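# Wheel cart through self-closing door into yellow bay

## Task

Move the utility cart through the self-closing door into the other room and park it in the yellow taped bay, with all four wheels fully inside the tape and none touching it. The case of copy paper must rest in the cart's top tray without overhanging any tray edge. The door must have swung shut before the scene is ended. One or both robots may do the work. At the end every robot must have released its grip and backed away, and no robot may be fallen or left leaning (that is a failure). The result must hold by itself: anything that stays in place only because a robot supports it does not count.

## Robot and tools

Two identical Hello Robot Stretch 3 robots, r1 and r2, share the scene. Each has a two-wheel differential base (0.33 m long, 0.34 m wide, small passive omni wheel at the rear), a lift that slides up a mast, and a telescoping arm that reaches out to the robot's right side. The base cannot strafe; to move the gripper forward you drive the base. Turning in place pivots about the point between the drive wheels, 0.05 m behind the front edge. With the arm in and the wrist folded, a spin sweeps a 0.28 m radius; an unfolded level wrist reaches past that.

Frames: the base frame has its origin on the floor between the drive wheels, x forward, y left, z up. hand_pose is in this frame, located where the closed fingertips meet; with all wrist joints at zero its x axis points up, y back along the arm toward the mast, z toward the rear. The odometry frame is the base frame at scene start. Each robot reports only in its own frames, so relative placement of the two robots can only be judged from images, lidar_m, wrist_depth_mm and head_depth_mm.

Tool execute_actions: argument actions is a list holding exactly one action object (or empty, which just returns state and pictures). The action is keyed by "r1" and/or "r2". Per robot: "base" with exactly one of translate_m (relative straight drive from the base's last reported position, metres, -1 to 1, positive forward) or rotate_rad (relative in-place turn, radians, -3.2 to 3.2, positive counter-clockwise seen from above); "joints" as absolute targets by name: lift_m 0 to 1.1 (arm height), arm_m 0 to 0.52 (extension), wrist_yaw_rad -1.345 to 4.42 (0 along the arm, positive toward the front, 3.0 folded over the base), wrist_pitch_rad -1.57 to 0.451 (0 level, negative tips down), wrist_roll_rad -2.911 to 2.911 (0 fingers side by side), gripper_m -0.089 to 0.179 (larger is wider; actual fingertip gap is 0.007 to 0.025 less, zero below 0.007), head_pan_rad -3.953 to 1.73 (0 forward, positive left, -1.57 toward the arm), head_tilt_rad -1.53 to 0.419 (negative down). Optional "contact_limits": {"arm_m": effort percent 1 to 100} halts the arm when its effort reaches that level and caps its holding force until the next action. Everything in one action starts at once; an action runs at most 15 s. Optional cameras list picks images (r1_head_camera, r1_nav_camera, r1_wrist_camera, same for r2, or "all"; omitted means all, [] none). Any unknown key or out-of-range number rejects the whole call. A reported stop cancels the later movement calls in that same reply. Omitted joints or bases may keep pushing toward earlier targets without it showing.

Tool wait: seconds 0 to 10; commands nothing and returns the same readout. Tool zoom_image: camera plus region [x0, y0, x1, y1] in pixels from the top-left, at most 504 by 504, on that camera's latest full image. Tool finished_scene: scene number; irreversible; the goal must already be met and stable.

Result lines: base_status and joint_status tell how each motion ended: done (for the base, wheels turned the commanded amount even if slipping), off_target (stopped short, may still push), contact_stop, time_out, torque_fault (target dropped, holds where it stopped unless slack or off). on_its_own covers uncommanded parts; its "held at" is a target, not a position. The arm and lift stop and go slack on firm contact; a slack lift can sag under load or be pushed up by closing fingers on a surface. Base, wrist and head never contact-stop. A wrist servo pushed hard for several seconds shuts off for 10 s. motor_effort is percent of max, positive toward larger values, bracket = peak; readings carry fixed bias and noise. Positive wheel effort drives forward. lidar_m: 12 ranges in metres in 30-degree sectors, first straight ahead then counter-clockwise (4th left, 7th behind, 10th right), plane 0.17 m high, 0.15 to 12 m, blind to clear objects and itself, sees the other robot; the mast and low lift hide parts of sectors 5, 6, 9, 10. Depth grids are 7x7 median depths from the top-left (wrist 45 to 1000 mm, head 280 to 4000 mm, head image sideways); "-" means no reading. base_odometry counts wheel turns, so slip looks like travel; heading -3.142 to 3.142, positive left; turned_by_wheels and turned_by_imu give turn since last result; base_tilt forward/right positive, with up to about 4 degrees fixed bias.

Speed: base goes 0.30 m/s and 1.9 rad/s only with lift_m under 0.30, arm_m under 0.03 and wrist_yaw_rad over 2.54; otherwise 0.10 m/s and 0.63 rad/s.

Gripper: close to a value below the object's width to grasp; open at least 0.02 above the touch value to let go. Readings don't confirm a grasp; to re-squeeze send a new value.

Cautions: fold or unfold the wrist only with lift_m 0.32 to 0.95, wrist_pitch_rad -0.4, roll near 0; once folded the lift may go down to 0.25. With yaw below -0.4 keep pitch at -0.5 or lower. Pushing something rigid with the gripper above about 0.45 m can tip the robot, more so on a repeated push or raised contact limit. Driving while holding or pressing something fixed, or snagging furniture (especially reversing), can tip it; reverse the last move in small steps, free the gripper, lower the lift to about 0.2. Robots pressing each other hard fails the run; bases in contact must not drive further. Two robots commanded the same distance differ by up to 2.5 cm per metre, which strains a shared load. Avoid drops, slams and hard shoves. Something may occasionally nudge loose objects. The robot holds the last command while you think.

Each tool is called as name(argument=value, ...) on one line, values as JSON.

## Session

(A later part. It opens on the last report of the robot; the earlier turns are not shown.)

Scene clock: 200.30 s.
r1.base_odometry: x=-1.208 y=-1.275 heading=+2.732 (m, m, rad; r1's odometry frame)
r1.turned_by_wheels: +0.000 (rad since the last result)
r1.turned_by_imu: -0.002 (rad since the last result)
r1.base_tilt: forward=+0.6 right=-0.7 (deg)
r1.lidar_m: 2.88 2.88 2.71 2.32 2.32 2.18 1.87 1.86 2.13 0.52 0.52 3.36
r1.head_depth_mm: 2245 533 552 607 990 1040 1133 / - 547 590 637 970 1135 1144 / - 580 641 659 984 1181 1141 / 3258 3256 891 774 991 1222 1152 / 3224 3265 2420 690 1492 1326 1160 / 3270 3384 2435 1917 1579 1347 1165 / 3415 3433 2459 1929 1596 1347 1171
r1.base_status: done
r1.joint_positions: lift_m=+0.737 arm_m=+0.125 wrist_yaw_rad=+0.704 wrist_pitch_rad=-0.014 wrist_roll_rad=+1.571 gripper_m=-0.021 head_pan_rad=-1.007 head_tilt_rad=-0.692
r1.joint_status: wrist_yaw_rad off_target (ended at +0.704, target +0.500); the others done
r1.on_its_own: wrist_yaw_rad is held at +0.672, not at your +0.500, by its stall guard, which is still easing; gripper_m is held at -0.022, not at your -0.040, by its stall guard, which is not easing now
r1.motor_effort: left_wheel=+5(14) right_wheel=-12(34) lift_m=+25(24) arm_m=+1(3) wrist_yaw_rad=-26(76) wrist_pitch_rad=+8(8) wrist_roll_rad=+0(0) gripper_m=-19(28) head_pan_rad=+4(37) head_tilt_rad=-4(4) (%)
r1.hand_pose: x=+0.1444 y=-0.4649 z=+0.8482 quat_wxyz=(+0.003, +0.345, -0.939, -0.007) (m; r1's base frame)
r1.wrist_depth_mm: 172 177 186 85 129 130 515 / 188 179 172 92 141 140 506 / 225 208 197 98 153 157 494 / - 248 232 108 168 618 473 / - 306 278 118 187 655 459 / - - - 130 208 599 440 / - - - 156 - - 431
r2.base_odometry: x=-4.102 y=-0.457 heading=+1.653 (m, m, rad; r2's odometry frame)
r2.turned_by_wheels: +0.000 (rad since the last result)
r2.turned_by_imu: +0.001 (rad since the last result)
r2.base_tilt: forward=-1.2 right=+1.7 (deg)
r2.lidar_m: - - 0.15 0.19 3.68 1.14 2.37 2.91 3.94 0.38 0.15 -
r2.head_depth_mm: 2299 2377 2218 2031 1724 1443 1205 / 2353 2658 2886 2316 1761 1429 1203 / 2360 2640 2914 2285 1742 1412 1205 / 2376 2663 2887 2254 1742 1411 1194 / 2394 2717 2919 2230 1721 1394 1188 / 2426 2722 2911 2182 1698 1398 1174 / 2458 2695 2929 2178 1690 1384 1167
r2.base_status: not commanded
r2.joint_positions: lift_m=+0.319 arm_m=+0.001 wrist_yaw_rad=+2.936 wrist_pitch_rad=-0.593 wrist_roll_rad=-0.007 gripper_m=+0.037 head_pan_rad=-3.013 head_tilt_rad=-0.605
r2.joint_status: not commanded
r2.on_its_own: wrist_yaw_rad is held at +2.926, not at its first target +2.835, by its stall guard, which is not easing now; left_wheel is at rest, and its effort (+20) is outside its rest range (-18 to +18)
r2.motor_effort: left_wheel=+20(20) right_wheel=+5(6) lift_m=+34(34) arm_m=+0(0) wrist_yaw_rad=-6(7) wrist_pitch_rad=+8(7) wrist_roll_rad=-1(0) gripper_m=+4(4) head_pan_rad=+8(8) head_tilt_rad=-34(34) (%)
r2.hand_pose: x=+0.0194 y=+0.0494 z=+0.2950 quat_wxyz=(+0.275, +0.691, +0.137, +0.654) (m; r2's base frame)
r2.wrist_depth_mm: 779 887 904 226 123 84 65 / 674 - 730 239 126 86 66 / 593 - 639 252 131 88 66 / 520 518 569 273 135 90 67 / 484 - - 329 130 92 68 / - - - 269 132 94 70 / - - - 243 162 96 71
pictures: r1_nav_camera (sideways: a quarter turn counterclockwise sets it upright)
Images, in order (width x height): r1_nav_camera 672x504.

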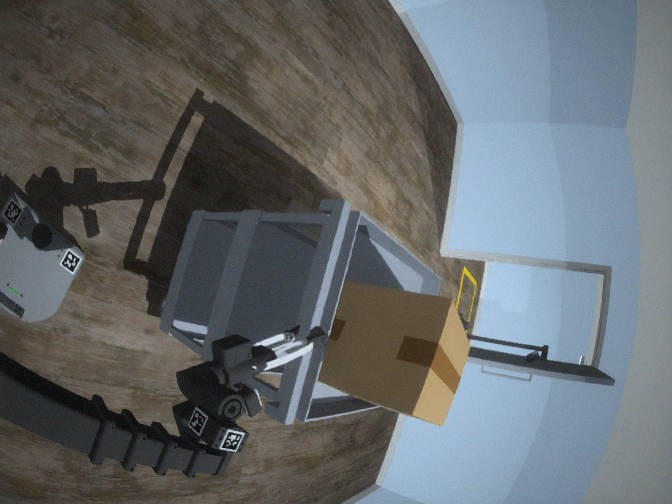

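execute_actions(actions=[{"r1":{"base":{"translate_m":-0.4},"joints":{"wrist_yaw_rad":0.8,"arm_m":0.02,"gripper_m":-0.035}}}], cameras=[])

execute_actions(actions=[{"r1":{"base":{"rotate_rad":0.7},"joints":{"wrist_yaw_rad":0.1,"gripper_m":-0.04}}}], cameras=["r1_nav_camera"])

execute_actions(actions=[{"r1":{"base":{"translate_m":-0.5},"joints":{"wrist_yaw_rad":0.6,"gripper_m":-0.035}}}], cameras=["r1_nav_camera"])

Scene clock: 213.20 s.
r1.base_odometry: x=-0.841 y=-1.434 heading=+2.732 (m, m, rad; r1's odometry frame)
r1.turned_by_wheels: +0.000 (rad since the last result)
r1.turned_by_imu: -0.003 (rad since the last result)
r1.base_tilt: forward=+0.7 right=-0.7 (deg)
r1.lidar_m: 3.25 3.24 2.58 2.21 2.21 1.73 1.48 1.48 1.70 0.45 0.38 0.38
r1.head_depth_mm: 2988 3128 2306 1846 673 1328 - / 2991 3046 2163 668 589 819 - / - 550 455 527 555 875 1098 / - 556 453 525 552 857 1077 / 3450 567 454 525 545 843 1048 / 3421 606 453 537 584 819 1026 / 3465 3402 922 748 614 650 1168
r1.base_status: done
r1.joint_positions: lift_m=+0.737 arm_m=+0.020 wrist_yaw_rad=+0.932 wrist_pitch_rad=-0.014 wrist_roll_rad=+1.571 gripper_m=-0.019 head_pan_rad=-1.007 head_tilt_rad=-0.692
r1.joint_status: wrist_yaw_rad off_target (ended at +0.932, target +0.800); gripper_m off_target (ended at -0.019, target -0.035); the others done
r1.on_its_own: wrist_yaw_rad is held at +0.937, not at your +0.800, by its stall guard, which is not easing now; gripper_m is held at -0.020, not at your -0.035, by its stall guard, which is not easing now
r1.motor_effort: left_wheel=+1(8) right_wheel=+1(30) lift_m=+25(25) arm_m=-1(25) wrist_yaw_rad=+4(65) wrist_pitch_rad=+7(8) wrist_roll_rad=+0(0) gripper_m=-19(81) head_pan_rad=+3(4) head_tilt_rad=-3(3) (%)
r1.hand_pose: x=+0.1841 y=-0.3175 z=+0.8481 quat_wxyz=(+0.004, +0.449, -0.893, -0.006) (m; r1's base frame)
r1.wrist_depth_mm: - - - - 168 168 177 / 211 206 232 121 173 625 584 / 225 216 209 124 180 655 485 / 250 234 225 127 185 684 475 / - 257 245 131 190 701 458 / - 283 269 135 196 672 447 / - - - 141 - 604 433
r2.base_odometry: x=-4.102 y=-0.457 heading=+1.653 (m, m, rad; r2's odometry frame)
r2.turned_by_wheels: +0.000 (rad since the last result)
r2.turned_by_imu: +0.001 (rad since the last result)
r2.base_tilt: forward=-1.2 right=+1.7 (deg)
r2.lidar_m: - - 0.15 0.19 3.67 1.13 2.37 2.91 3.95 0.38 0.15 -
r2.head_depth_mm: 2291 2370 2187 2056 1735 1443 1209 / 2354 2629 2836 2313 1770 1428 1197 / 2389 2619 2895 2274 1759 1417 1189 / 2386 2655 2875 2238 1735 1408 1196 / 2396 2685 2948 2240 1741 1409 1183 / 2413 2710 2937 2210 1704 1404 1178 / 2436 2736 2952 2173 1706 1382 1171
r2.base_status: not commanded
r2.joint_positions: lift_m=+0.319 arm_m=+0.001 wrist_yaw_rad=+2.936 wrist_pitch_rad=-0.593 wrist_roll_rad=-0.007 gripper_m=+0.037 head_pan_rad=-3.013 head_tilt_rad=-0.605
r2.joint_status: not commanded
r2.on_its_own: wrist_yaw_rad is held at +2.926, not at its first target +2.835, by its stall guard, which is not easing now; left_wheel is at rest, and its effort (+21) is outside its rest range (-18 to +18)
r2.motor_effort: left_wheel=+21(21) right_wheel=+6(6) lift_m=+34(34) arm_m=+0(0) wrist_yaw_rad=-6(6) wrist_pitch_rad=+7(7) wrist_roll_rad=+0(0) gripper_m=+4(4) head_pan_rad=+8(8) head_tilt_rad=-34(34) (%)
r2.hand_pose: x=+0.0194 y=+0.0494 z=+0.2950 quat_wxyz=(+0.275, +0.691, +0.137, +0.654) (m; r2's base frame)
r2.wrist_depth_mm: 798 917 889 227 123 85 65 / 679 - 728 238 127 86 66 / 580 - 645 252 130 88 66 / 519 513 570 275 134 90 68 / 473 - - 327 130 91 69 / - - - 267 131 94 70 / - - - 246 162 96 71
pictures: none
No camera images: the call's "cameras" was empty. Leave "cameras" out to get every camera's image.

Scene clock: 215.37 s.
r1.base_odometry: x=-0.841 y=-1.434 heading=-2.851 (m, m, rad; r1's odometry frame)
r1.turned_by_wheels: +0.700 (rad since the last result)
r1.turned_by_imu: +0.522 (rad since the last result)
r1.base_tilt: forward=+0.7 right=-0.7 (deg)
r1.lidar_m: 3.28 2.59 2.21 2.22 1.70 1.46 1.45 1.66 0.52 0.43 0.42 3.29
r1.head_depth_mm: 3394 561 484 559 558 844 1078 / 3692 3195 874 642 561 869 1079 / - 3224 912 722 586 890 1104 / 3935 3263 2396 750 584 1275 1131 / 3619 3293 2410 1915 1568 1337 1157 / 3357 3399 2467 1922 1580 1345 1166 / 3096 3272 2459 1925 1601 1343 1173
r1.base_status: done
r1.joint_positions: lift_m=+0.737 arm_m=+0.019 wrist_yaw_rad=+0.075 wrist_pitch_rad=-0.018 wrist_roll_rad=+1.571 gripper_m=-0.032 head_pan_rad=-1.007 head_tilt_rad=-0.692
r1.joint_status: wrist_yaw_rad off_target (ended at +0.075, target +0.100); gripper_m off_target (ended at -0.032, target -0.040)
r1.on_its_own: gripper_m is held at -0.034, not at your -0.040, by its stall guard, which is still easing; wrist_yaw_rad is at rest, and its effort (+20) is outside its rest range (-12 to +12)
r1.motor_effort: left_wheel=-3(7) right_wheel=+16(19) lift_m=+25(25) arm_m=+9(10) wrist_yaw_rad=+20(68) wrist_pitch_rad=+10(10) wrist_roll_rad=+0(0) gripper_m=-24(94) head_pan_rad=+3(3) head_tilt_rad=-4(4) (%)
r1.hand_pose: x=-0.0021 y=-0.4193 z=+0.8471 quat_wxyz=(+0.001, +0.038, -0.999, -0.009) (m; r1's base frame)
r1.wrist_depth_mm: - - - - 197 - - / - - - - 216 227 222 / 235 230 229 149 210 - - / 240 233 230 143 204 800 448 / 242 237 233 140 199 697 455 / 245 241 238 135 194 662 441 / 250 244 243 131 188 647 426
r2.base_odometry: x=-4.102 y=-0.457 heading=+1.653 (m, m, rad; r2's odometry frame)
r2.turned_by_wheels: +0.000 (rad since the last result)
r2.turned_by_imu: +0.000 (rad since the last result)
r2.base_tilt: forward=-1.2 right=+1.7 (deg)
r2.lidar_m: - - 0.15 0.19 3.67 1.14 2.36 2.92 3.95 0.38 0.15 -
r2.head_depth_mm: 2276 2352 2193 2063 1714 1437 1202 / 2315 2622 2857 2303 1758 1437 1198 / 2365 2588 2935 2286 1753 1426 1195 / 2366 2620 2938 2228 1725 1414 1192 / 2427 2668 2925 2253 1711 1404 1175 / 2458 2713 2925 2220 1702 1390 1178 / 2449 2728 2934 2186 1699 1381 1162
r2.base_status: not commanded
r2.joint_positions: lift_m=+0.319 arm_m=+0.001 wrist_yaw_rad=+2.936 wrist_pitch_rad=-0.593 wrist_roll_rad=-0.007 gripper_m=+0.037 head_pan_rad=-3.013 head_tilt_rad=-0.605
r2.joint_status: not commanded
r2.on_its_own: wrist_yaw_rad is held at +2.926, not at its first target +2.835, by its stall guard, which is not easing now; left_wheel is at rest, and its effort (+20) is outside its rest range (-18 to +18)
r2.motor_effort: left_wheel=+20(20) right_wheel=+6(5) lift_m=+34(34) arm_m=+0(0) wrist_yaw_rad=-6(6) wrist_pitch_rad=+7(7) wrist_roll_rad=+0(0) gripper_m=+4(4) head_pan_rad=+7(8) head_tilt_rad=-35(34) (%)
r2.hand_pose: x=+0.0194 y=+0.0494 z=+0.2950 quat_wxyz=(+0.275, +0.691, +0.137, +0.654) (m; r2's base frame)
r2.wrist_depth_mm: 783 894 876 227 123 85 65 / 679 - 740 238 126 86 65 / 587 - 647 252 130 88 66 / 515 529 581 274 134 90 67 / 476 - - 327 131 92 69 / - - - 265 132 94 70 / - - - 244 162 96 71
pictures: r1_nav_camera (sideways: a quarter turn counterclockwise sets it upright)
Images, in order (width x height): r1_nav_camera 672x504.

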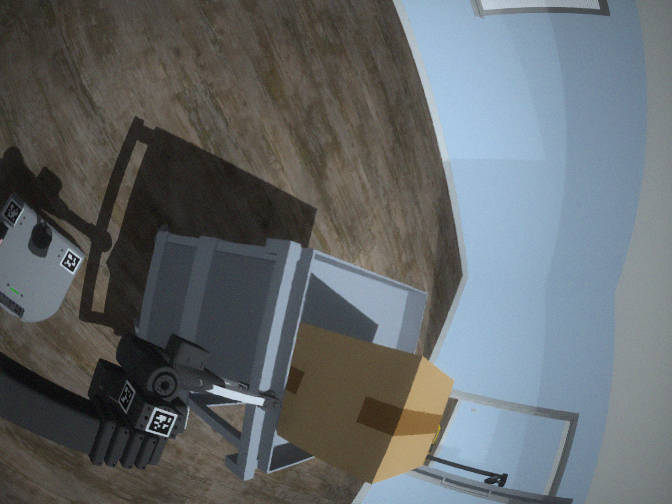

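Scene clock: 221.43 s.
r1.base_odometry: x=-0.362 y=-1.291 heading=-2.851 (m, m, rad; r1's odometry frame)
r1.turned_by_wheels: +0.000 (rad since the last result)
r1.turned_by_imu: -0.031 (rad since the last result)
r1.base_tilt: forward=+0.7 right=-0.7 (deg)
r1.lidar_m: 3.76 2.76 2.33 2.11 1.15 0.96 0.96 1.08 1.78 0.47 0.35 0.34
r1.head_depth_mm: 3473 3137 2156 649 788 1305 - / 3548 574 468 559 587 1091 1103 / 3758 548 456 540 552 873 1085 / - 555 455 526 544 828 1057 / - 566 447 517 575 798 925 / 3895 3029 908 739 610 472 1123 / 3630 3424 923 747 613 1290 1175
r1.base_status: done
r1.joint_positions: lift_m=+0.737 arm_m=+0.020 wrist_yaw_rad=+0.652 wrist_pitch_rad=-0.013 wrist_roll_rad=+1.571 gripper_m=-0.019 head_pan_rad=-1.007 head_tilt_rad=-0.692
r1.joint_status: wrist_yaw_rad off_target (ended at +0.652, target +0.600); gripper_m off_target (ended at -0.019, target -0.035)
r1.on_its_own: wrist_yaw_rad is held at +0.643, not at your +0.600, by its stall guard, which is not easing now; gripper_m is held at -0.020, not at your -0.035, by its stall guard, which is not easing now
r1.motor_effort: left_wheel=+3(11) right_wheel=-11(31) lift_m=+25(25) arm_m=-6(9) wrist_yaw_rad=-7(69) wrist_pitch_rad=+7(10) wrist_roll_rad=+0(0) gripper_m=-21(40) head_pan_rad=+4(5) head_tilt_rad=-3(3) (%)
r1.hand_pose: x=+0.1339 y=-0.3689 z=+0.8485 quat_wxyz=(+0.003, +0.320, -0.947, -0.006) (m; r1's base frame)
r1.wrist_depth_mm: - - - - 191 - - / - - - - 232 241 984 / - 240 - 161 224 - 255 / 244 240 236 153 214 - 435 / 243 241 237 146 205 692 458 / 242 241 239 138 198 671 447 / 243 241 237 134 191 639 435
r2.base_odometry: x=-4.102 y=-0.457 heading=+1.653 (m, m, rad; r2's odometry frame)
r2.turned_by_wheels: +0.000 (rad since the last result)
r2.turned_by_imu: +0.001 (rad since the last result)
r2.base_tilt: forward=-1.2 right=+1.7 (deg)
r2.lidar_m: - - 0.15 0.19 3.67 1.14 2.36 2.91 3.94 0.38 0.15 -
r2.head_depth_mm: 2271 2356 2187 2049 1721 1425 1211 / 2363 2596 2870 2307 1767 1434 1206 / 2340 2648 2890 2285 1743 1414 1191 / 2369 2638 2922 2242 1745 1406 1187 / 2416 2695 2943 2237 1716 1402 1175 / 2377 2690 2980 2218 1705 1391 1179 / 2457 2737 2938 2188 1702 1380 1170
r2.base_status: not commanded
r2.joint_positions: lift_m=+0.319 arm_m=+0.001 wrist_yaw_rad=+2.936 wrist_pitch_rad=-0.593 wrist_roll_rad=-0.007 gripper_m=+0.037 head_pan_rad=-3.013 head_tilt_rad=-0.605
r2.joint_status: not commanded
r2.on_its_own: wrist_yaw_rad is held at +2.926, not at its first target +2.835, by its stall guard, which is not easing now; left_wheel is at rest, and its effort (+20) is outside its rest range (-18 to +18)
r2.motor_effort: left_wheel=+20(20) right_wheel=+6(6) lift_m=+34(34) arm_m=+0(0) wrist_yaw_rad=-7(7) wrist_pitch_rad=+8(7) wrist_roll_rad=+0(0) gripper_m=+4(4) head_pan_rad=+8(8) head_tilt_rad=-34(34) (%)
r2.hand_pose: x=+0.0194 y=+0.0494 z=+0.2950 quat_wxyz=(+0.275, +0.691, +0.137, +0.654) (m; r2's base frame)
r2.wrist_depth_mm: 790 920 870 226 123 85 65 / 672 - 739 239 126 86 66 / 581 - 655 252 130 88 66 / 514 524 563 272 134 90 67 / 473 - - 329 130 92 69 / - - - 267 131 94 70 / - - - 245 162 96 71
pictures: r1_nav_camera (sideways: a quarter turn counterclockwise sets it upright)
Images, in order (width x height): r1_nav_camera 672x504.

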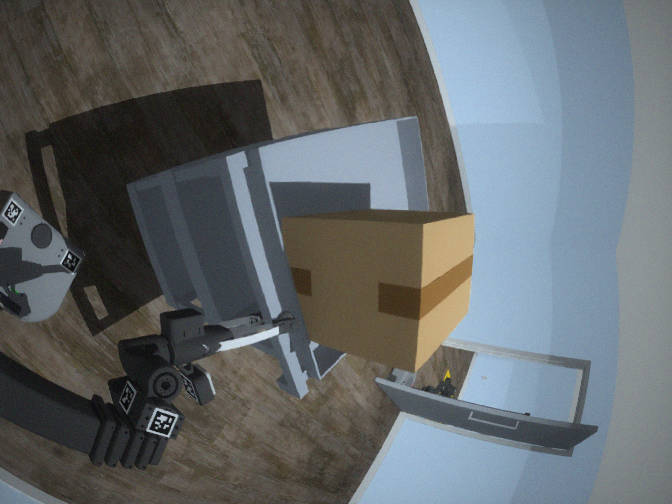

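True heading 1.79. Need ~3.9.

execute_actions(actions=[{"r1":{"base":{"rotate_rad":0.9},"joints":{"wrist_yaw_rad":-0.3,"gripper_m":-0.04}}}], cameras=[])

execute_actions(actions=[{"r1":{"base":{"translate_m":-0.5},"joints":{"wrist_yaw_rad":0.5,"gripper_m":-0.035}}}], cameras=["r1_nav_camera"])

Scene clock: 230.73 s.
r1.base_odometry: x=-0.362 y=-1.291 heading=-1.951 (m, m, rad; r1's odometry frame)
r1.turned_by_wheels: +0.900 (rad since the last result)
r1.turned_by_imu: +0.661 (rad since the last result)
r1.base_tilt: forward=+0.7 right=-0.8 (deg)
r1.lidar_m: 2.59 2.35 1.63 1.03 0.93 0.94 1.15 2.23 0.46 0.37 0.37 3.82
r1.head_depth_mm: 3491 3153 892 710 531 808 1002 / 3381 3176 907 716 535 813 1040 / 3317 3215 2364 1769 642 835 1086 / 3296 3275 2374 1892 1552 1323 1151 / 3316 3310 2420 1900 1556 1336 1161 / 3172 3416 2453 1922 1579 1341 1165 / 3143 3398 2489 1944 1597 1350 1168
r1.base_status: done
r1.joint_positions: lift_m=+0.737 arm_m=+0.019 wrist_yaw_rad=-0.368 wrist_pitch_rad=-0.018 wrist_roll_rad=+1.571 gripper_m=-0.026 head_pan_rad=-1.007 head_tilt_rad=-0.692
r1.joint_status: wrist_yaw_rad off_target (ended at -0.368, target -0.300); gripper_m off_target (ended at -0.026, target -0.040)
r1.on_its_own: wrist_yaw_rad is held at -0.369, not at your -0.300, by its stall guard, which is not easing now; gripper_m is held at -0.027, not at your -0.040, by its stall guard, which is still easing
r1.motor_effort: left_wheel=+0(11) right_wheel=-2(24) lift_m=+25(24) arm_m=+8(8) wrist_yaw_rad=-1(62) wrist_pitch_rad=+10(10) wrist_roll_rad=+0(0) gripper_m=-21(95) head_pan_rad=+3(4) head_tilt_rad=-4(3) (%)
r1.hand_pose: x=-0.1133 y=-0.4031 z=+0.8472 quat_wxyz=(-0.002, -0.183, -0.983, -0.009) (m; r1's base frame)
r1.wrist_depth_mm: - - - - - - - / - - - - - - - / - - - - 280 - - / - 255 - 242 258 291 283 / 242 240 242 157 228 - 408 / 226 226 230 138 206 628 439 / 212 213 213 125 188 647 432
r2.base_odometry: x=-4.102 y=-0.457 heading=+1.653 (m, m, rad; r2's odometry frame)
r2.turned_by_wheels: +0.000 (rad since the last result)
r2.turned_by_imu: +0.001 (rad since the last result)
r2.base_tilt: forward=-1.1 right=+1.8 (deg)
r2.lidar_m: - - 0.15 0.19 3.64 1.14 2.37 2.90 3.93 0.38 0.15 -
r2.head_depth_mm: 2314 2396 2200 2056 1715 1451 1209 / 2378 2583 2886 2290 1760 1428 1202 / 2369 2626 2907 2276 1746 1419 1199 / 2385 2652 2894 2251 1733 1420 1187 / 2425 2708 2956 2223 1747 1409 1178 / 2439 2740 2964 2208 1715 1396 1169 / 2439 2703 3011 2191 1687 1385 1172
r2.base_status: not commanded
r2.joint_positions: lift_m=+0.319 arm_m=+0.001 wrist_yaw_rad=+2.936 wrist_pitch_rad=-0.593 wrist_roll_rad=-0.007 gripper_m=+0.037 head_pan_rad=-3.013 head_tilt_rad=-0.605
r2.joint_status: not commanded
r2.on_its_own: wrist_yaw_rad is held at +2.926, not at its first target +2.835, by its stall guard, which is not easing now; left_wheel is at rest, and its effort (+20) is outside its rest range (-18 to +18)
r2.motor_effort: left_wheel=+20(21) right_wheel=+6(6) lift_m=+34(34) arm_m=+1(0) wrist_yaw_rad=-7(6) wrist_pitch_rad=+7(7) wrist_roll_rad=+0(0) gripper_m=+4(4) head_pan_rad=+8(7) head_tilt_rad=-34(33) (%)
r2.hand_pose: x=+0.0194 y=+0.0494 z=+0.2950 quat_wxyz=(+0.275, +0.691, +0.137, +0.654) (m; r2's base frame)
r2.wrist_depth_mm: 787 914 889 225 123 85 65 / 656 - 755 237 126 86 65 / 580 - 643 254 130 88 66 / 511 520 575 274 134 89 67 / 477 - - 328 130 92 69 / - - - 264 132 94 69 / - - - 243 162 96 71
pictures: none
No camera images: the call's "cameras" was empty. Leave "cameras" out to get every camera's image.

Scene clock: 236.87 s.
r1.base_odometry: x=-0.176 y=-0.826 heading=-1.951 (m, m, rad; r1's odometry frame)
r1.turned_by_wheels: +0.000 (rad since the last result)
r1.turned_by_imu: -0.141 (rad since the last result)
r1.base_tilt: forward=+0.7 right=-0.7 (deg)
r1.lidar_m: 3.20 2.71 1.22 0.66 0.55 0.55 0.62 1.02 2.82 0.46 0.34 0.33
r1.head_depth_mm: - 3119 482 597 747 1326 - / - 540 462 552 564 888 1099 / 3906 548 454 533 544 854 1086 / 3766 556 447 515 553 809 1016 / 3645 566 453 675 595 519 850 / 3537 3352 942 740 609 477 1163 / 3488 3443 916 748 1476 1351 1171
r1.base_status: done
r1.joint_positions: lift_m=+0.737 arm_m=+0.021 wrist_yaw_rad=+0.513 wrist_pitch_rad=-0.013 wrist_roll_rad=+1.571 gripper_m=-0.019 head_pan_rad=-1.007 head_tilt_rad=-0.692
r1.joint_status: gripper_m off_target (ended at -0.019, target -0.035); the others done
r1.on_its_own: gripper_m is held at -0.020, not at your -0.035, by its stall guard, which is not easing now
r1.motor_effort: left_wheel=+3(12) right_wheel=-11(32) lift_m=+25(25) arm_m=-8(10) wrist_yaw_rad=-10(68) wrist_pitch_rad=+7(10) wrist_roll_rad=-1(0) gripper_m=-20(64) head_pan_rad=+3(3) head_tilt_rad=-4(3) (%)
r1.hand_pose: x=+0.1043 y=-0.3885 z=+0.8485 quat_wxyz=(+0.002, +0.254, -0.967, -0.006) (m; r1's base frame)
r1.wrist_depth_mm: - - - - - - - / - - - - 247 - - / - - - - 251 264 260 / - 247 248 168 231 - 981 / 244 242 240 153 216 - 434 / 237 233 235 141 203 669 444 / 230 229 226 133 190 643 433
r2.base_odometry: x=-4.102 y=-0.457 heading=+1.653 (m, m, rad; r2's odometry frame)
r2.turned_by_wheels: +0.000 (rad since the last result)
r2.turned_by_imu: +0.001 (rad since the last result)
r2.base_tilt: forward=-1.2 right=+1.8 (deg)
r2.lidar_m: - - 0.15 0.19 3.67 1.14 2.36 2.91 3.95 0.38 0.15 -
r2.head_depth_mm: 2285 2395 2206 2048 1721 1439 1215 / 2327 2576 2898 2315 1750 1441 1204 / 2387 2595 2879 2270 1733 1419 1188 / 2384 2671 2899 2227 1730 1422 1184 / 2407 2688 2928 2225 1735 1397 1183 / 2449 2694 2950 2178 1718 1391 1171 / 2439 2769 2912 2190 1698 1391 1171
r2.base_status: not commanded
r2.joint_positions: lift_m=+0.319 arm_m=+0.001 wrist_yaw_rad=+2.936 wrist_pitch_rad=-0.593 wrist_roll_rad=-0.007 gripper_m=+0.037 head_pan_rad=-3.013 head_tilt_rad=-0.605
r2.joint_status: not commanded
r2.on_its_own: wrist_yaw_rad is held at +2.926, not at its first target +2.835, by its stall guard, which is not easing now; left_wheel is at rest, and its effort (+20) is outside its rest range (-18 to +18)
r2.motor_effort: left_wheel=+20(21) right_wheel=+6(6) lift_m=+34(34) arm_m=+0(0) wrist_yaw_rad=-6(6) wrist_pitch_rad=+7(8) wrist_roll_rad=+0(1) gripper_m=+4(4) head_pan_rad=+7(8) head_tilt_rad=-34(34) (%)
r2.hand_pose: x=+0.0194 y=+0.0494 z=+0.2950 quat_wxyz=(+0.275, +0.691, +0.137, +0.654) (m; r2's base frame)
r2.wrist_depth_mm: 789 905 878 225 123 85 65 / 663 - 721 238 127 86 65 / 586 - 632 252 130 88 67 / 515 527 567 274 134 90 68 / 474 - - 327 131 92 69 / - - - 265 133 93 70 / - - - 244 161 96 71
pictures: r1_nav_camera (sideways: a quarter turn counterclockwise sets it upright)
Images, in order (width x height): r1_nav_camera 672x504.

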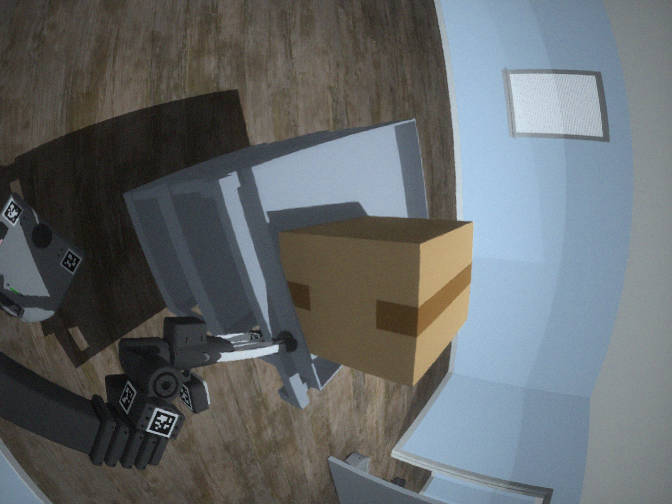

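execute_actions(actions=[{"r1":{"base":{"rotate_rad":0.9},"joints":{"wrist_yaw_rad":-0.3,"gripper_m":-0.04}}}], cameras=[])

execute_actions(actions=[{"r1":{"base":{"translate_m":-0.2},"joints":{"wrist_yaw_rad":0.0,"gripper_m":-0.035}}}], cameras=[])

execute_actions(actions=[{"r1":{"base":{"translate_m":-0.25},"joints":{"wrist_yaw_rad":0.45,"gripper_m":-0.04}}}], cameras=["r1_nav_camera"])

Scene clock: 247.70 s.
r1.base_odometry: x=-0.176 y=-0.826 heading=-1.051 (m, m, rad; r1's odometry frame)
r1.turned_by_wheels: +0.900 (rad since the last result)
r1.turned_by_imu: +0.629 (rad since the last result)
r1.base_tilt: forward=+0.7 right=-0.8 (deg)
r1.lidar_m: 2.74 0.99 0.61 0.54 0.54 0.65 1.21 2.41 0.46 0.37 0.36 3.06
r1.head_depth_mm: 3506 3119 896 710 533 794 1000 / 3650 3182 904 715 539 812 1028 / 3727 3258 2205 1721 625 761 1076 / 3881 3262 2394 1879 1546 1327 1153 / - 3269 2401 1897 1559 1336 1159 / - 3340 2436 1914 1573 1339 1165 / 3765 3441 2468 1936 1591 1352 1169
r1.base_status: done
r1.joint_positions: lift_m=+0.737 arm_m=+0.020 wrist_yaw_rad=-0.372 wrist_pitch_rad=-0.017 wrist_roll_rad=+1.573 gripper_m=-0.027 head_pan_rad=-1.007 head_tilt_rad=-0.692
r1.joint_status: wrist_yaw_rad off_target (ended at -0.372, target -0.300); gripper_m off_target (ended at -0.027, target -0.040)
r1.on_its_own: wrist_yaw_rad is held at -0.373, not at your -0.300, by its stall guard, which is not easing now; gripper_m is held at -0.027, not at your -0.040, by its stall guard, which is still easing
r1.motor_effort: left_wheel=+0(11) right_wheel=-3(21) lift_m=+25(25) arm_m=+5(8) wrist_yaw_rad=-1(68) wrist_pitch_rad=+9(9) wrist_roll_rad=-1(1) gripper_m=-4(94) head_pan_rad=+4(3) head_tilt_rad=-3(4) (%)
r1.hand_pose: x=-0.1143 y=-0.4029 z=+0.8474 quat_wxyz=(-0.002, -0.185, -0.983, -0.009) (m; r1's base frame)
r1.wrist_depth_mm: - - - - - - - / - - - - - - - / - - - - 296 - - / - - - 255 269 293 285 / 247 243 244 161 236 - 388 / 226 227 231 140 211 - 423 / 211 214 214 126 191 615 431
r2.base_odometry: x=-4.102 y=-0.457 heading=+1.653 (m, m, rad; r2's odometry frame)
r2.turned_by_wheels: +0.000 (rad since the last result)
r2.turned_by_imu: +0.001 (rad since the last result)
r2.base_tilt: forward=-1.1 right=+1.8 (deg)
r2.lidar_m: - - 0.15 0.19 3.67 1.13 2.36 2.90 3.92 0.38 0.15 -
r2.head_depth_mm: 2256 2357 2186 2078 1734 1442 1197 / 2313 2591 2891 2304 1770 1430 1200 / 2380 2623 2925 2275 1769 1424 1199 / 2389 2669 2902 2241 1742 1420 1184 / 2416 2702 2897 2223 1724 1416 1195 / 2430 2678 2955 2207 1709 1388 1178 / 2457 2696 2968 2205 1697 1384 1176
r2.base_status: not commanded
r2.joint_positions: lift_m=+0.319 arm_m=+0.001 wrist_yaw_rad=+2.936 wrist_pitch_rad=-0.593 wrist_roll_rad=-0.007 gripper_m=+0.037 head_pan_rad=-3.013 head_tilt_rad=-0.605
r2.joint_status: not commanded
r2.on_its_own: wrist_yaw_rad is held at +2.926, not at its first target +2.835, by its stall guard, which is not easing now; left_wheel is at rest, and its effort (+21) is outside its rest range (-18 to +18)
r2.motor_effort: left_wheel=+21(20) right_wheel=+5(6) lift_m=+34(34) arm_m=+0(0) wrist_yaw_rad=-7(6) wrist_pitch_rad=+7(7) wrist_roll_rad=+0(1) gripper_m=+4(4) head_pan_rad=+8(7) head_tilt_rad=-34(34) (%)
r2.hand_pose: x=+0.0194 y=+0.0494 z=+0.2950 quat_wxyz=(+0.275, +0.691, +0.137, +0.654) (m; r2's base frame)
r2.wrist_depth_mm: 783 895 905 226 123 85 65 / 672 - 732 239 126 86 66 / 590 - 645 253 130 88 67 / 512 522 568 272 134 90 67 / 466 - - 323 130 92 69 / - - - 267 131 94 70 / - - - 244 162 96 71
pictures: none
No camera images: the call's "cameras" was empty. Leave "cameras" out to get every camera's image.

Scene clock: 250.73 s.
r1.base_odometry: x=-0.276 y=-0.653 heading=-1.050 (m, m, rad; r1's odometry frame)
r1.turned_by_wheels: +0.001 (rad since the last result)
r1.turned_by_imu: -0.069 (rad since the last result)
r1.base_tilt: forward=+0.7 right=-0.7 (deg)
r1.lidar_m: 2.94 1.00 0.56 0.48 0.49 0.56 0.96 2.78 2.27 0.40 0.37 3.43
r1.head_depth_mm: 3565 532 452 531 538 846 - / 3638 540 460 542 544 847 1079 / 3745 3211 879 701 532 852 1069 / 3869 3217 921 726 546 778 1090 / 3942 3287 988 807 1488 1321 1157 / - 3358 2437 1920 1572 1339 1166 / - 3383 2467 1934 1591 1343 1169
r1.base_status: done
r1.joint_positions: lift_m=+0.737 arm_m=+0.021 wrist_yaw_rad=+0.099 wrist_pitch_rad=-0.012 wrist_roll_rad=+1.573 gripper_m=-0.023 head_pan_rad=-1.007 head_tilt_rad=-0.692
r1.joint_status: wrist_yaw_rad off_target (ended at +0.099, target +0.000); gripper_m off_target (ended at -0.023, target -0.035)
r1.on_its_own: wrist_yaw_rad is held at +0.063, not at your +0.000, by its stall guard, which is still easing; gripper_m is held at -0.023, not at your -0.035, by its stall guard, which is still easing
r1.motor_effort: left_wheel=+6(12) right_wheel=-16(25) lift_m=+25(25) arm_m=-7(7) wrist_yaw_rad=-29(73) wrist_pitch_rad=+6(11) wrist_roll_rad=-1(1) gripper_m=-3(62) head_pan_rad=+3(4) head_tilt_rad=-3(3) (%)
r1.hand_pose: x=+0.0040 y=-0.4202 z=+0.8485 quat_wxyz=(+0.000, +0.050, -0.999, -0.007) (m; r1's base frame)
r1.wrist_depth_mm: - - - - - - - / - - - - 235 - - / - - - - 260 270 996 / - 249 248 173 237 - 331 / 243 241 241 155 218 - 428 / 233 232 233 141 205 652 444 / 225 224 225 134 191 640 431
r2.base_odometry: x=-4.102 y=-0.457 heading=+1.653 (m, m, rad; r2's odometry frame)
r2.turned_by_wheels: +0.000 (rad since the last result)
r2.turned_by_imu: +0.001 (rad since the last result)
r2.base_tilt: forward=-1.1 right=+1.8 (deg)
r2.lidar_m: - - 0.15 0.19 3.68 1.14 2.36 2.91 3.94 0.38 0.15 -
r2.head_depth_mm: 2277 2361 2198 2044 1723 1424 1211 / 2317 2591 2869 2288 1791 1428 1200 / 2392 2633 2902 2285 1753 1413 1193 / 2370 2653 2934 2253 1736 1423 1188 / 2410 2700 2975 2222 1729 1411 1185 / 2396 2732 2938 2224 1701 1396 1177 / 2449 2763 2933 2157 1697 1395 1164
r2.base_status: not commanded
r2.joint_positions: lift_m=+0.319 arm_m=+0.001 wrist_yaw_rad=+2.936 wrist_pitch_rad=-0.593 wrist_roll_rad=-0.007 gripper_m=+0.037 head_pan_rad=-3.013 head_tilt_rad=-0.605
r2.joint_status: not commanded
r2.on_its_own: wrist_yaw_rad is held at +2.926, not at its first target +2.835, by its stall guard, which is not easing now; left_wheel is at rest, and its effort (+20) is outside its rest range (-18 to +18)
r2.motor_effort: left_wheel=+20(20) right_wheel=+6(5) lift_m=+35(34) arm_m=+0(0) wrist_yaw_rad=-6(7) wrist_pitch_rad=+7(7) wrist_roll_rad=+0(0) gripper_m=+4(4) head_pan_rad=+8(7) head_tilt_rad=-34(34) (%)
r2.hand_pose: x=+0.0194 y=+0.0494 z=+0.2950 quat_wxyz=(+0.275, +0.691, +0.137, +0.654) (m; r2's base frame)
r2.wrist_depth_mm: 785 884 874 226 123 85 65 / 672 - 734 238 126 86 65 / 582 - 636 253 130 88 67 / 513 519 566 274 134 90 68 / 471 - - 326 131 92 69 / - - - 267 132 94 70 / - - - 244 162 96 71
pictures: none
No camera images: the call's "cameras" was empty. Leave "cameras" out to get every camera's image.

Scene clock: 254.30 s.
r1.base_odometry: x=-0.400 y=-0.436 heading=-1.050 (m, m, rad; r1's odometry frame)
r1.turned_by_wheels: +0.000 (rad since the last result)
r1.turned_by_imu: -0.001 (rad since the last result)
r1.base_tilt: forward=+0.7 right=-0.7 (deg)
r1.lidar_m: 3.18 0.86 0.49 0.42 0.42 0.48 0.83 2.61 2.12 0.45 0.37 0.37
r1.head_depth_mm: 3557 3091 471 589 699 1297 - / 3679 542 465 551 567 879 1099 / 3803 549 460 547 558 872 1087 / 3838 557 460 540 542 842 1075 / - 634 467 693 556 824 1044 / - 3340 946 740 609 621 1166 / - 3433 939 786 1517 1329 1168
r1.base_status: done
r1.joint_positions: lift_m=+0.737 arm_m=+0.020 wrist_yaw_rad=+0.557 wrist_pitch_rad=-0.015 wrist_roll_rad=+1.573 gripper_m=-0.026 head_pan_rad=-1.007 head_tilt_rad=-0.692
r1.joint_status: wrist_yaw_rad off_target (ended at +0.557, target +0.450); gripper_m off_target (ended at -0.026, target -0.040)
r1.on_its_own: wrist_yaw_rad is held at +0.530, not at your +0.450, by its stall guard, which is still easing; gripper_m is held at -0.027, not at your -0.040, by its stall guard, which is still easing
r1.motor_effort: left_wheel=+4(9) right_wheel=-12(27) lift_m=+25(25) arm_m=+0(7) wrist_yaw_rad=-21(79) wrist_pitch_rad=+8(9) wrist_roll_rad=-1(1) gripper_m=-22(93) head_pan_rad=+5(3) head_tilt_rad=-4(3) (%)
r1.hand_pose: x=+0.1138 y=-0.3822 z=+0.8480 quat_wxyz=(+0.002, +0.275, -0.961, -0.008) (m; r1's base frame)
r1.wrist_depth_mm: - - - - 181 - - / - - - - 228 239 - / - - - 161 225 - 248 / 242 241 238 155 214 - 447 / 243 242 238 147 206 703 455 / 246 242 239 141 199 666 441 / 245 244 239 137 192 632 435
r2.base_odometry: x=-4.102 y=-0.457 heading=+1.653 (m, m, rad; r2's odometry frame)
r2.turned_by_wheels: +0.000 (rad since the last result)
r2.turned_by_imu: +0.001 (rad since the last result)
r2.base_tilt: forward=-1.2 right=+1.7 (deg)
r2.lidar_m: - - 0.15 0.19 3.67 1.13 2.36 2.91 3.93 0.38 0.15 -
r2.head_depth_mm: 2284 2346 2202 2049 1717 1429 1204 / 2344 2588 2845 2302 1749 1437 1201 / 2374 2623 2905 2297 1749 1425 1194 / 2382 2657 2924 2265 1742 1416 1185 / 2400 2682 2966 2216 1713 1387 1186 / 2457 2744 2929 2230 1698 1395 1172 / 2491 2761 2923 2167 1695 1386 1174
r2.base_status: not commanded
r2.joint_positions: lift_m=+0.319 arm_m=+0.001 wrist_yaw_rad=+2.936 wrist_pitch_rad=-0.593 wrist_roll_rad=-0.007 gripper_m=+0.037 head_pan_rad=-3.013 head_tilt_rad=-0.605
r2.joint_status: not commanded
r2.on_its_own: wrist_yaw_rad is held at +2.926, not at its first target +2.835, by its stall guard, which is not easing now; left_wheel is at rest, and its effort (+20) is outside its rest range (-18 to +18)
r2.motor_effort: left_wheel=+20(20) right_wheel=+6(6) lift_m=+35(34) arm_m=+0(0) wrist_yaw_rad=-6(6) wrist_pitch_rad=+7(7) wrist_roll_rad=-1(1) gripper_m=+4(4) head_pan_rad=+8(8) head_tilt_rad=-34(34) (%)
r2.hand_pose: x=+0.0194 y=+0.0494 z=+0.2950 quat_wxyz=(+0.275, +0.691, +0.137, +0.654) (m; r2's base frame)
r2.wrist_depth_mm: 795 895 906 227 123 85 65 / 677 - 745 240 127 86 66 / 598 - 634 252 130 88 66 / 514 522 577 274 134 90 68 / 474 - - 328 131 92 68 / - - - 266 132 93 70 / - - - 244 161 96 71
pictures: r1_nav_camera (sideways: a quarter turn counterclockwise sets it upright)
Images, in order (width x height): r1_nav_camera 672x504.

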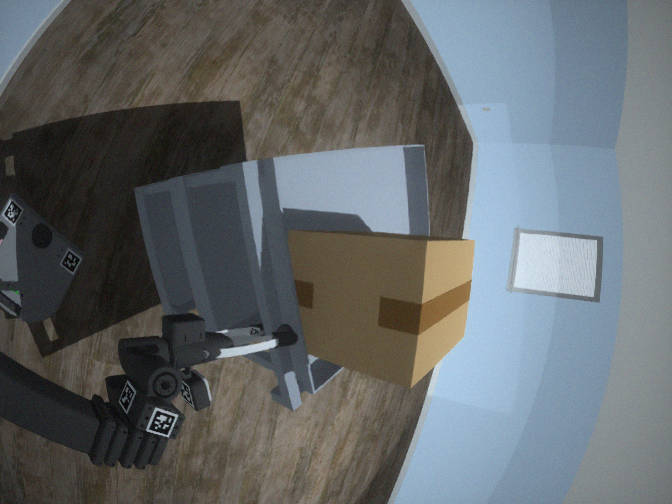

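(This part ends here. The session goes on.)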